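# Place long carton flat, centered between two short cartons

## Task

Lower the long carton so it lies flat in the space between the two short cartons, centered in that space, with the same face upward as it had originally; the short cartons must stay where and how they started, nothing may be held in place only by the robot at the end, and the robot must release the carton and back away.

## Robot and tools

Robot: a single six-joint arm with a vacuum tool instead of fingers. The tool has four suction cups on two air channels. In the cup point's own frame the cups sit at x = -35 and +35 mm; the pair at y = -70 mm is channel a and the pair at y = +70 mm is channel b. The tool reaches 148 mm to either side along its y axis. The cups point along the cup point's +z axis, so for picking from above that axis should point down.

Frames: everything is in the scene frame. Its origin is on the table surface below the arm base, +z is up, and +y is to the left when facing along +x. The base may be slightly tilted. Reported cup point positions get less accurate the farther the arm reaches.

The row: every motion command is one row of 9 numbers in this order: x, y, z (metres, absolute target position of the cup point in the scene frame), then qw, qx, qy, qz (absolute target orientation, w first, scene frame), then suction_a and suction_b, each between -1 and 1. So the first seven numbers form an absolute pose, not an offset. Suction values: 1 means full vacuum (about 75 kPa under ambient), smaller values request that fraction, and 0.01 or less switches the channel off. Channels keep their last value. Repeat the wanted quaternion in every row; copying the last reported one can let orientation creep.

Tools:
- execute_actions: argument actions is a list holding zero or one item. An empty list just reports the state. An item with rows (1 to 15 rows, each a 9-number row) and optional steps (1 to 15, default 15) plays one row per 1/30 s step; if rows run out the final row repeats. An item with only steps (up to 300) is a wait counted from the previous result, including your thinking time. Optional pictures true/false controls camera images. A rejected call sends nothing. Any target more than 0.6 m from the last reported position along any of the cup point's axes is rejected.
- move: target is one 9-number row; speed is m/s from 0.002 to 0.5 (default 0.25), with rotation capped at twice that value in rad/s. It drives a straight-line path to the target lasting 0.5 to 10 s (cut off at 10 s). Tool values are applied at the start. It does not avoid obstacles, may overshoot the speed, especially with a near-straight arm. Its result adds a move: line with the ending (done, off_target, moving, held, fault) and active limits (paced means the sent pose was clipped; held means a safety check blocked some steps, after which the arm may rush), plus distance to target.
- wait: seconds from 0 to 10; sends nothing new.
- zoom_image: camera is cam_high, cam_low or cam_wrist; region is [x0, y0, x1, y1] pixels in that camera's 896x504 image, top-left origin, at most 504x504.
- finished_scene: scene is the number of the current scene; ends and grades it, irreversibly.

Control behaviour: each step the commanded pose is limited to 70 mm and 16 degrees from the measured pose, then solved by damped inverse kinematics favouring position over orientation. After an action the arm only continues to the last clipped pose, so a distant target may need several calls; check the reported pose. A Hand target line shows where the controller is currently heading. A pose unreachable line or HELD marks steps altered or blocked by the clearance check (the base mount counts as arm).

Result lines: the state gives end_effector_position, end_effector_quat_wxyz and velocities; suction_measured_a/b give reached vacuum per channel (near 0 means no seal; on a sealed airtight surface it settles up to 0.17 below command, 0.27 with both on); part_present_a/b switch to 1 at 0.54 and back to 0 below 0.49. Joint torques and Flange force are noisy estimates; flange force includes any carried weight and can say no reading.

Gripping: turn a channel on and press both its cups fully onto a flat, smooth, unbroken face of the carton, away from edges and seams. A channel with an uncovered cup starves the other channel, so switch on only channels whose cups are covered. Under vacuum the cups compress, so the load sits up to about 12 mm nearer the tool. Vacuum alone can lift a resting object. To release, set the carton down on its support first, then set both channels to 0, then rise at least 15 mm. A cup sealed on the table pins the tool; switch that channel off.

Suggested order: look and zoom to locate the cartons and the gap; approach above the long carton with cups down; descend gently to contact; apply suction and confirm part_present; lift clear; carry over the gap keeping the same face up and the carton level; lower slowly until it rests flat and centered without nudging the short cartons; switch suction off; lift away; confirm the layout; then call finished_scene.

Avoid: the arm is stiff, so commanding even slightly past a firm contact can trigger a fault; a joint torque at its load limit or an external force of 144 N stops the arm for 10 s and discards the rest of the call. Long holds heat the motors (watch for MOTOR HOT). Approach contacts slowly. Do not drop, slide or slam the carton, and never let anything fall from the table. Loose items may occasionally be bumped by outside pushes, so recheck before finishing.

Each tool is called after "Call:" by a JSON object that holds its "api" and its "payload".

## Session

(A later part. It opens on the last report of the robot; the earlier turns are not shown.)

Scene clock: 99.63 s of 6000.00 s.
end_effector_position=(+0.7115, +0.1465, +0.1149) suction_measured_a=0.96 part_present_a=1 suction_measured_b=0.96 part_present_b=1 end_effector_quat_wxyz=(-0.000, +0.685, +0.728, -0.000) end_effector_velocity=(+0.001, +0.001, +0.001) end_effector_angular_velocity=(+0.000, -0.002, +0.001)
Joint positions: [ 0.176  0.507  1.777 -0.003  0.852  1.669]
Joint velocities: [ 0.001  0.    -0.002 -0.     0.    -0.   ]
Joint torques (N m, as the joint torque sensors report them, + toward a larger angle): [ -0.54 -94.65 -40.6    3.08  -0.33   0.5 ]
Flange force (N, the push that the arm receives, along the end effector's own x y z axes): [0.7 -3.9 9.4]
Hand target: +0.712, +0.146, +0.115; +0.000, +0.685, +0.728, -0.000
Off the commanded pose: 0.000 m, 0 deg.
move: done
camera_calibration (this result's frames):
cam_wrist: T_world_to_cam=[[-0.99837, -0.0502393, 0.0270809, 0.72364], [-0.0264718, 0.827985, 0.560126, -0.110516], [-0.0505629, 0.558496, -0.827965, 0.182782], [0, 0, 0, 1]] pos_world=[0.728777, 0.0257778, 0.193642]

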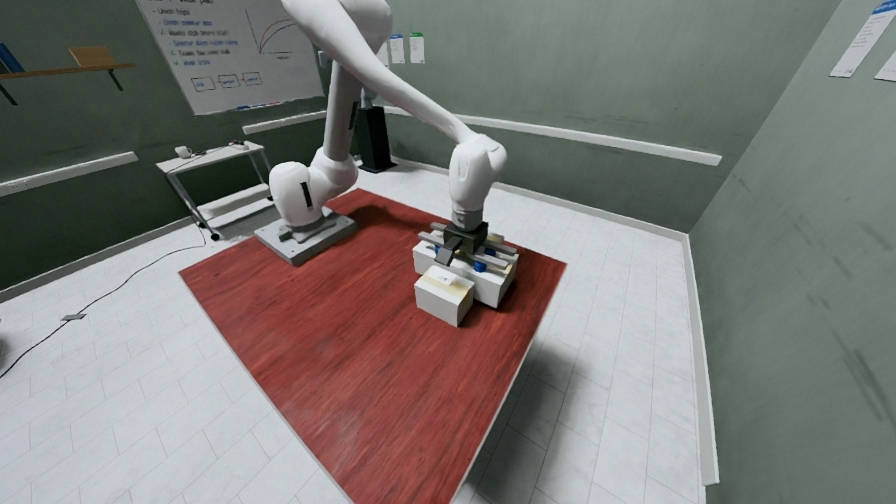

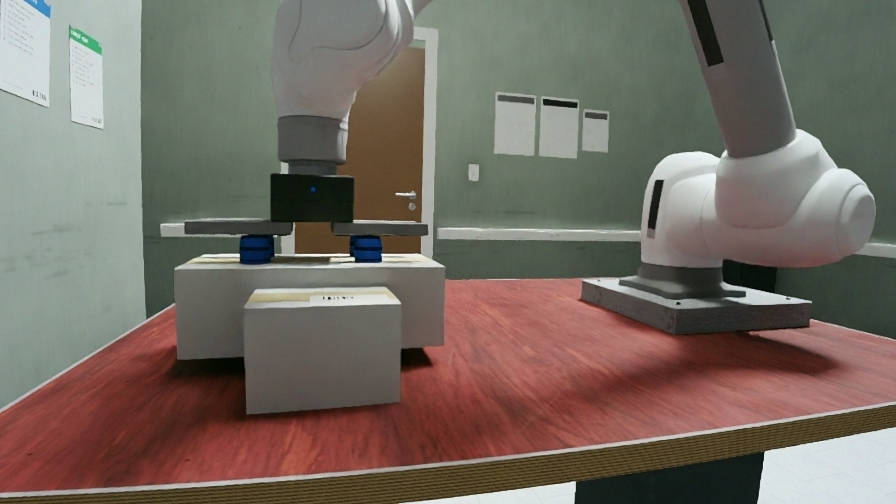

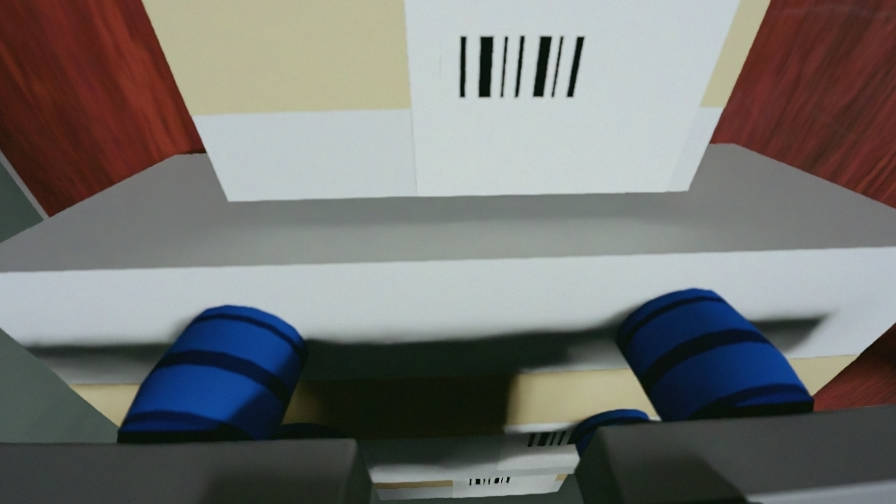

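Call:
{"api": "move", "payload": {"target": [0.7114, 0.1475, 0.096, 0, 0.6852, 0.7284, 0, 1, 1], "speed": 0.025}}

Call:
{"api": "zoom_image", "payload": {"camera": "cam_wrist", "region": [360, 440, 590, 504]}}

Call:
{"api": "zoom_image", "payload": {"camera": "cam_low", "region": [160, 240, 460, 400]}}

Scene clock: 107.97 s of 6000.00 s.
end_effector_position=(+0.7114, +0.1475, +0.0960) suction_measured_a=0.96 part_present_a=1 suction_measured_b=0.96 part_present_b=1 end_effector_quat_wxyz=(-0.000, +0.685, +0.728, -0.000) end_effector_velocity=(+0.000, +0.000, +0.001) end_effector_angular_velocity=(+0.000, -0.000, -0.001)
Joint positions: [ 0.177  0.528  1.786 -0.003  0.822  1.67 ]
Joint velocities: [ 0.    -0.    -0.001  0.     0.001  0.001]
Joint torques (N m, as the joint torque sensors report them, + toward a larger angle): [  1.22 -91.81 -40.96   3.37   0.37   0.52]
Flange force (N, the push that the arm receives, along the end effector's own x y z axes): [-3.8 -11.7 7.7]
Hand target: +0.711, +0.147, +0.096; +0.000, +0.685, +0.728, -0.000
Off the commanded pose: 0.000 m, 0 deg.
move: done
camera_calibration (this result's frames):
cam_wrist: T_world_to_cam=[[-0.99837, -0.0502678, 0.0270289, 0.72409], [-0.0265181, 0.827912, 0.560231, -0.100728], [-0.0505391, 0.558601, -0.827895, 0.166471], [0, 0, 0, 1]] pos_world=[0.728652, 0.0268014, 0.17468]

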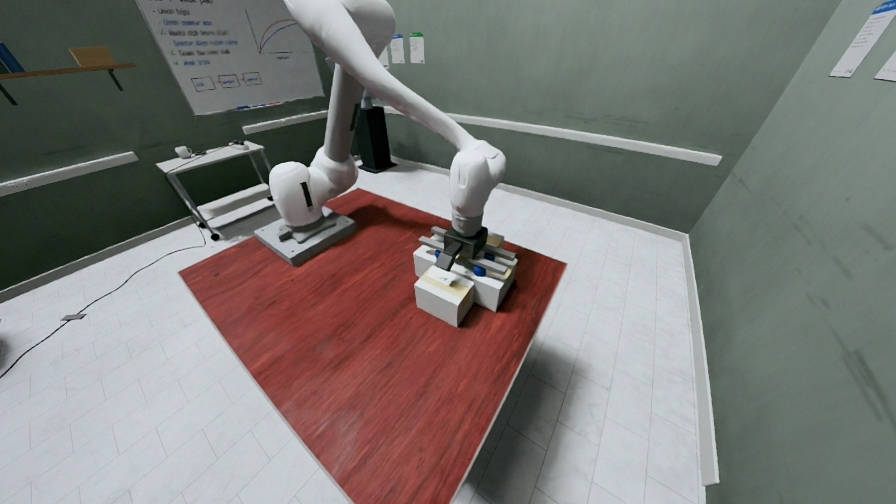

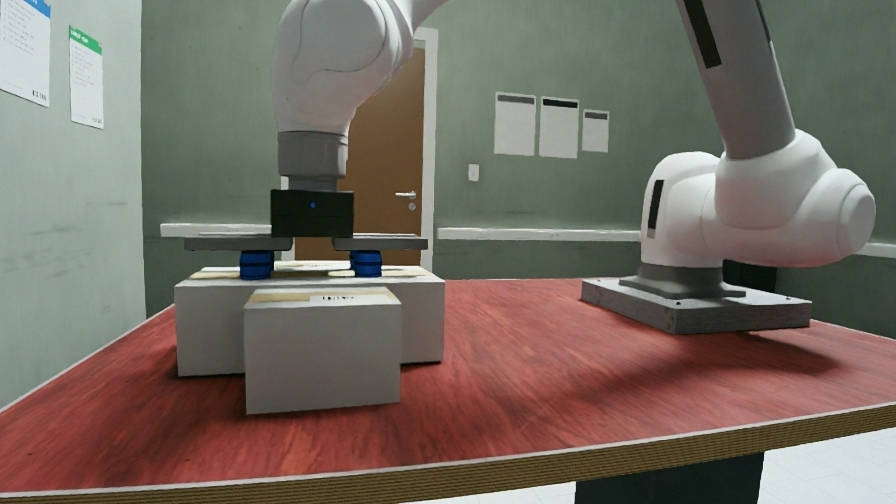

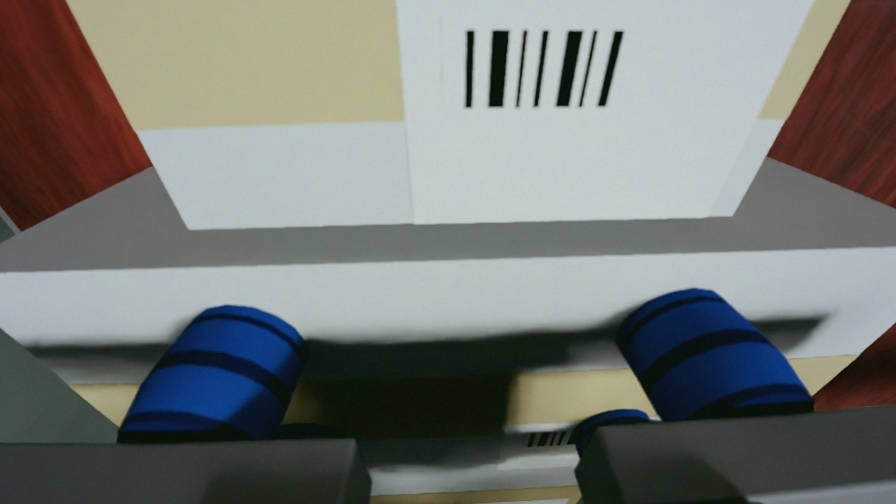

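Region (360, 440, 590, 504) of cam_wrist's 896x504 image, scaled by 2.191, with more detail than that image has.

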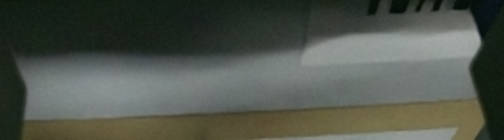

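Region (160, 240, 460, 400) of cam_low's 896x504 image, scaled by 1.680, with more detail than that image has; it fills the top 269 rows of this view, and the rest is white.

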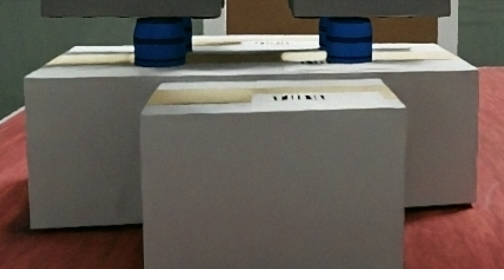

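Call:
{"api": "move", "payload": {"target": [0.7114, 0.1475, 0.0905, 0, 0.6852, 0.7284, 0, 1, 1], "speed": 0.01}}

Scene clock: 109.73 s of 6000.00 s.
end_effector_position=(+0.7116, +0.1475, +0.0909) suction_measured_a=0.96 part_present_a=1 suction_measured_b=0.96 part_present_b=1 end_effector_quat_wxyz=(+0.000, +0.685, +0.728, +0.000) end_effector_velocity=(-0.001, -0.000, -0.001) end_effector_angular_velocity=(-0.000, +0.001, +0.001)
Joint positions: [ 0.177  0.534  1.788 -0.003  0.813  1.67 ]
Joint velocities: [-0.     0.001  0.001 -0.    -0.001 -0.001]
Joint torques (N m, as the joint torque sensors report them, + toward a larger angle): [ -2.9  -25.21 -21.78   3.1   -8.05   0.77]
Flange force (N, the push that the arm receives, along the end effector's own x y z axes): [-3.4 -44.1 -89.9]
Hand target: +0.711, +0.147, +0.090; +0.000, +0.685, +0.728, -0.000
Off the commanded pose: 0.000 m, 0 deg.
move: done
camera_calibration (this result's frames):
cam_wrist: T_world_to_cam=[[-0.998385, -0.0503313, 0.026359, 0.72449], [-0.0269426, 0.827865, 0.560279, -0.0976283], [-0.0500213, 0.558664, -0.827884, 0.161916], [0, 0, 0, 1]] pos_world=[0.728788, 0.0268308, 0.16965]

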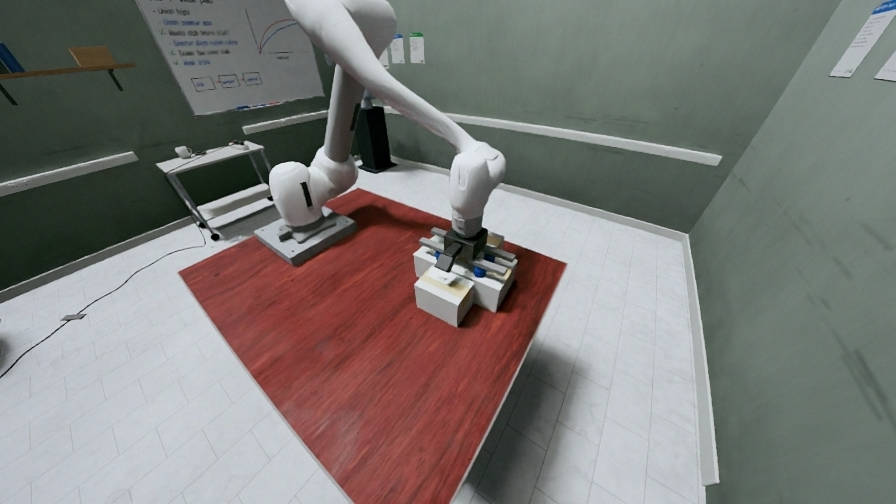

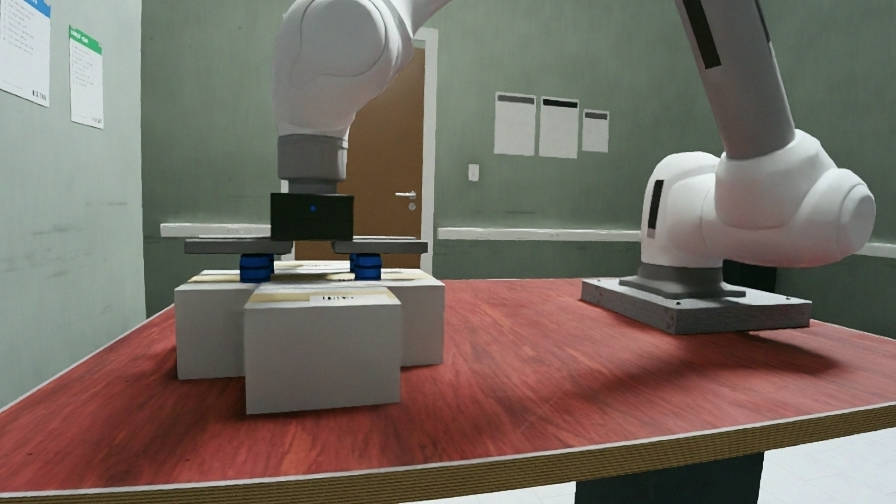

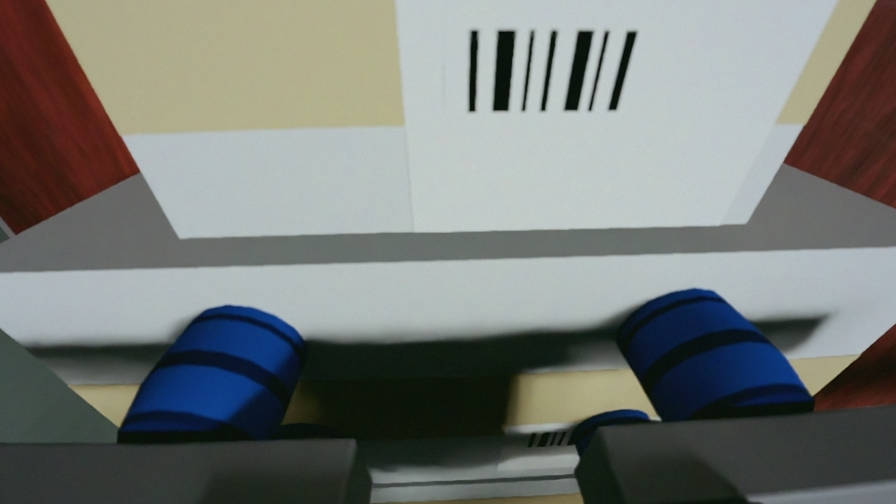

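Pressing too hard; ease off and release.

Call:
{"api": "move", "payload": {"target": [0.7114, 0.1475, 0.0945, 0, 0.6852, 0.7284, 0, 0, 0], "speed": 0.006}}

Call:
{"api": "move", "payload": {"target": [0.7114, 0.1475, 0.28, 0, 0.6852, 0.7284, 0, 0, 0], "speed": 0.2}}

Scene clock: 121.47 s of 6000.00 s.
end_effector_position=(+0.7132, +0.1478, +0.0962) suction_measured_a=0.00 part_present_a=0 suction_measured_b=0.00 part_present_b=0 end_effector_quat_wxyz=(+0.002, +0.685, +0.728, +0.003) end_effector_velocity=(-0.001, -0.000, -0.000) end_effector_angular_velocity=(-0.000, +0.001, +0.000)
Joint positions: [ 0.177  0.527  1.786 -0.003  0.814  1.67 ]
Joint velocities: [ 0.    -0.     0.002 -0.    -0.    -0.   ]
Joint torques (N m, as the joint torque sensors report them, + toward a larger angle): [  0.24 -52.81 -31.06   3.45  -4.46   0.2 ]
Flange force (N, the push that the arm receives, along the end effector's own x y z axes): [-5.2 -33.3 -48.5]
Hand target: +0.713, +0.148, +0.096; +0.002, +0.685, +0.728, +0.003
Off the commanded pose: 0.002 m, 0 deg.
FORCE FAULT: contact force on the arm reached its limit, and the arm stopped for 10 seconds. The contact can be on any part of the arm, not only on its tool. The arm's remaining commands of this call were not run. The arm holds still and accepts commands again. Move the arm away from the contact; if what it grips holds it there, let go first. Pushing or pulling that hard again can fault the arm again.
move: fault
camera_calibration (this result's frames):
cam_wrist: T_world_to_cam=[[-0.99855, -0.0503376, 0.0191001, 0.726808], [-0.0309698, 0.827223, 0.56102, -0.097831], [-0.0440405, 0.559615, -0.827582, 0.161767], [0, 0, 0, 1]] pos_world=[0.729848, 0.0269865, 0.174879]

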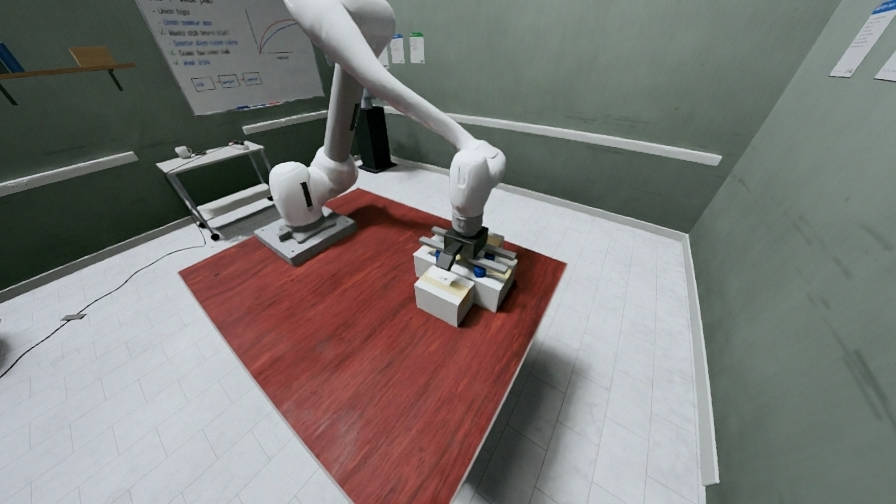

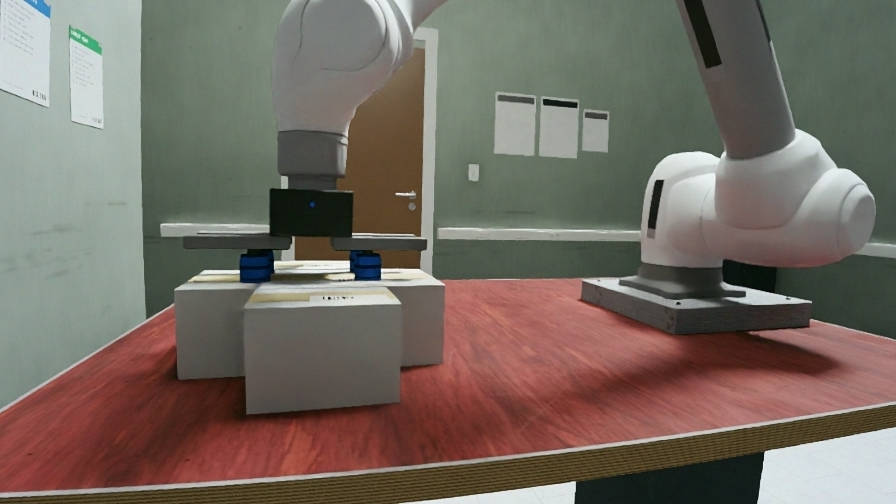

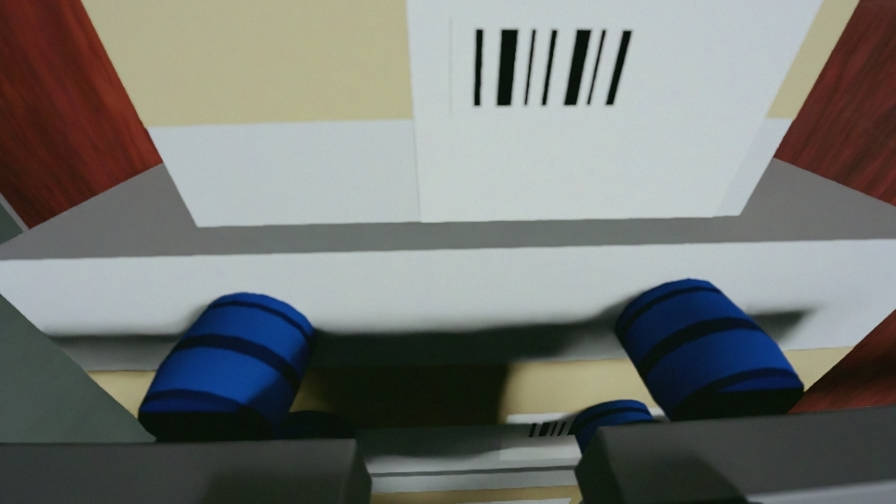

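not run: a fault stop came before this call.

Call:
{"api": "move", "payload": {"target": [0.713, 0.1478, 0.28, 0, 0.6852, 0.7284, 0, 0, 0], "speed": 0.2}}

Call:
{"api": "zoom_image", "payload": {"camera": "cam_wrist", "region": [220, 0, 700, 400]}}

Scene clock: 124.27 s of 6000.00 s.
end_effector_position=(+0.7128, +0.1478, +0.2801) suction_measured_a=0.00 part_present_a=0 suction_measured_b=0.00 part_present_b=0 end_effector_quat_wxyz=(-0.000, +0.685, +0.728, +0.000) end_effector_velocity=(+0.000, +0.000, +0.000) end_effector_angular_velocity=(-0.000, +0.001, -0.000)
Joint positions: [ 0.178  0.361  1.651 -0.002  1.124  1.669]
Joint velocities: [ 0.     0.    -0.001 -0.     0.002  0.001]
Joint torques (N m, as the joint torque sensors report them, + toward a larger angle): [  2.09 -79.   -41.15   4.23   1.03   0.03]
Flange force (N, the push that the arm receives, along the end effector's own x y z axes): [-2.2 -2.5 -1.0]
Hand target: +0.713, +0.148, +0.280; -0.000, +0.685, +0.728, +0.000
Off the commanded pose: 0.000 m, 0 deg.
move: done
camera_calibration (this result's frames):
cam_wrist: T_world_to_cam=[[-0.998362, -0.0505098, 0.0268716, 0.72064], [-0.0267932, 0.827752, 0.560454, -0.204002], [-0.0505514, 0.558816, -0.82775, 0.318771], [0, 0, 0, 1]] pos_world=[0.730108, 0.0271281, 0.358831]

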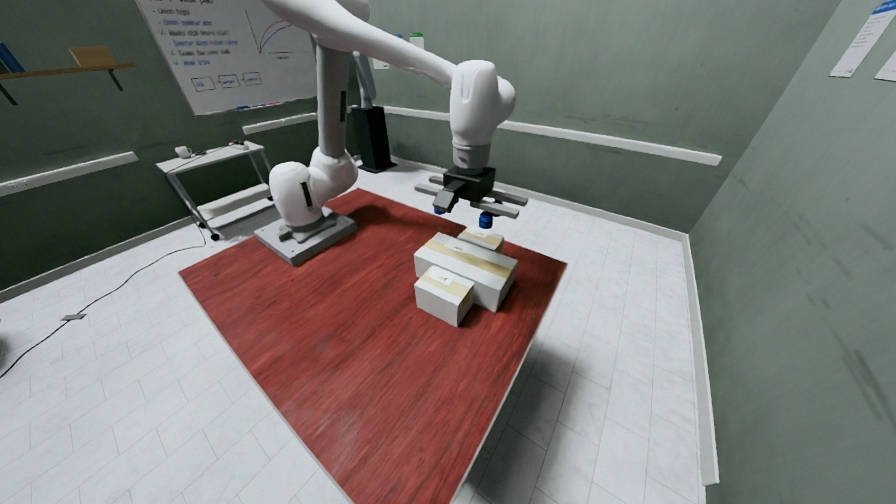

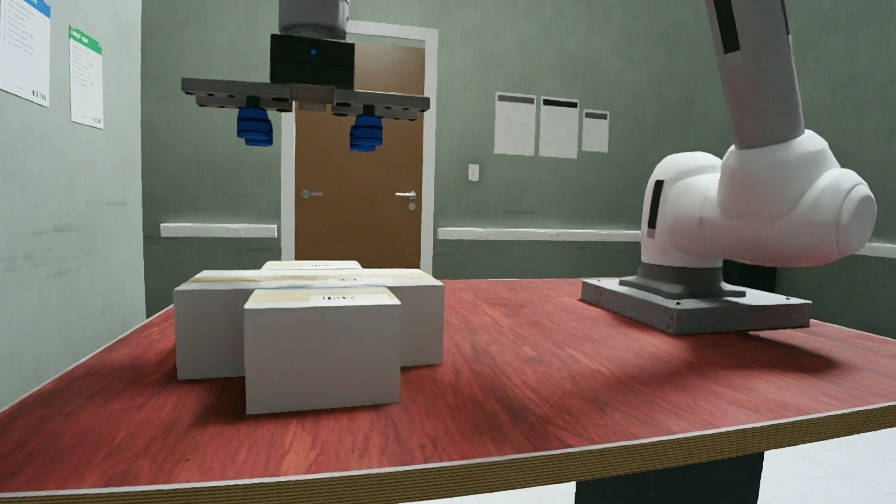

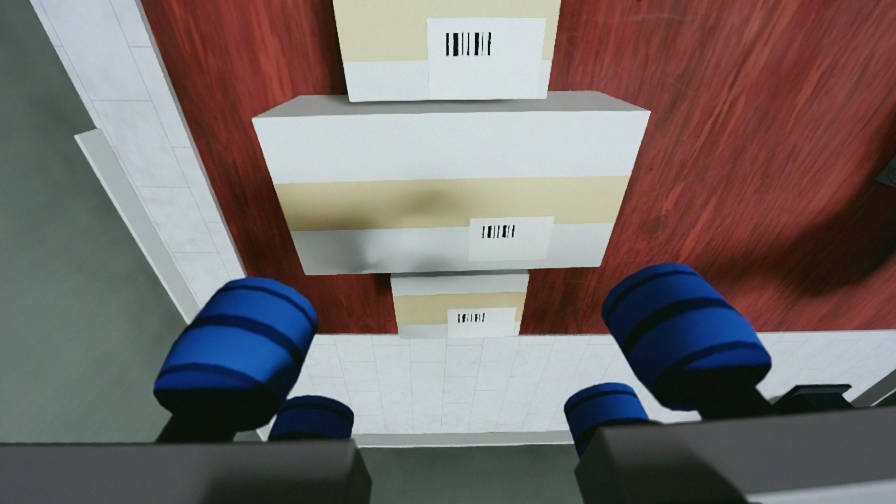

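Region (220, 0, 700, 400) of cam_wrist's 896x504 image, scaled by 1.050, with more detail than that image has.

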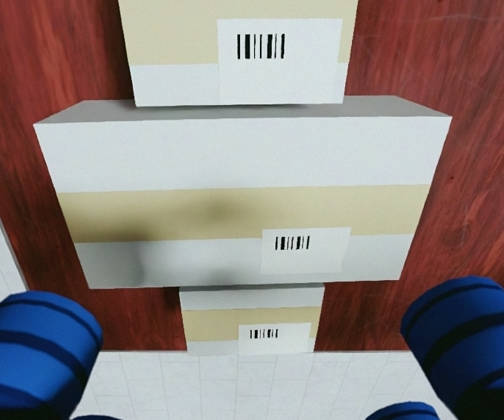

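Call:
{"api": "zoom_image", "payload": {"camera": "cam_wrist", "region": [380, 255, 540, 305]}}

Call:
{"api": "zoom_image", "payload": {"camera": "cam_wrist", "region": [370, 80, 530, 130]}}

Region (380, 255, 540, 305) of cam_wrist's 896x504 image, scaled by 3.150, with more detail than that image has; it fills the top 158 rows of this view, and the rest is white.

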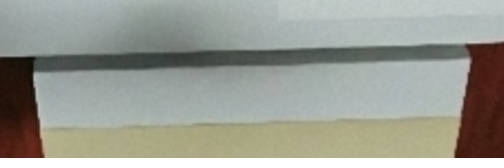

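Region (370, 80, 530, 130) of cam_wrist's 896x504 image, scaled by 3.150, with more detail than that image has; it fills the top 158 rows of this view, and the rest is white.

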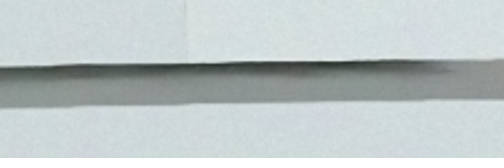

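Call:
{"api": "finished_scene", "payload": {"scene": 1}}

The scene is finished: the task was done.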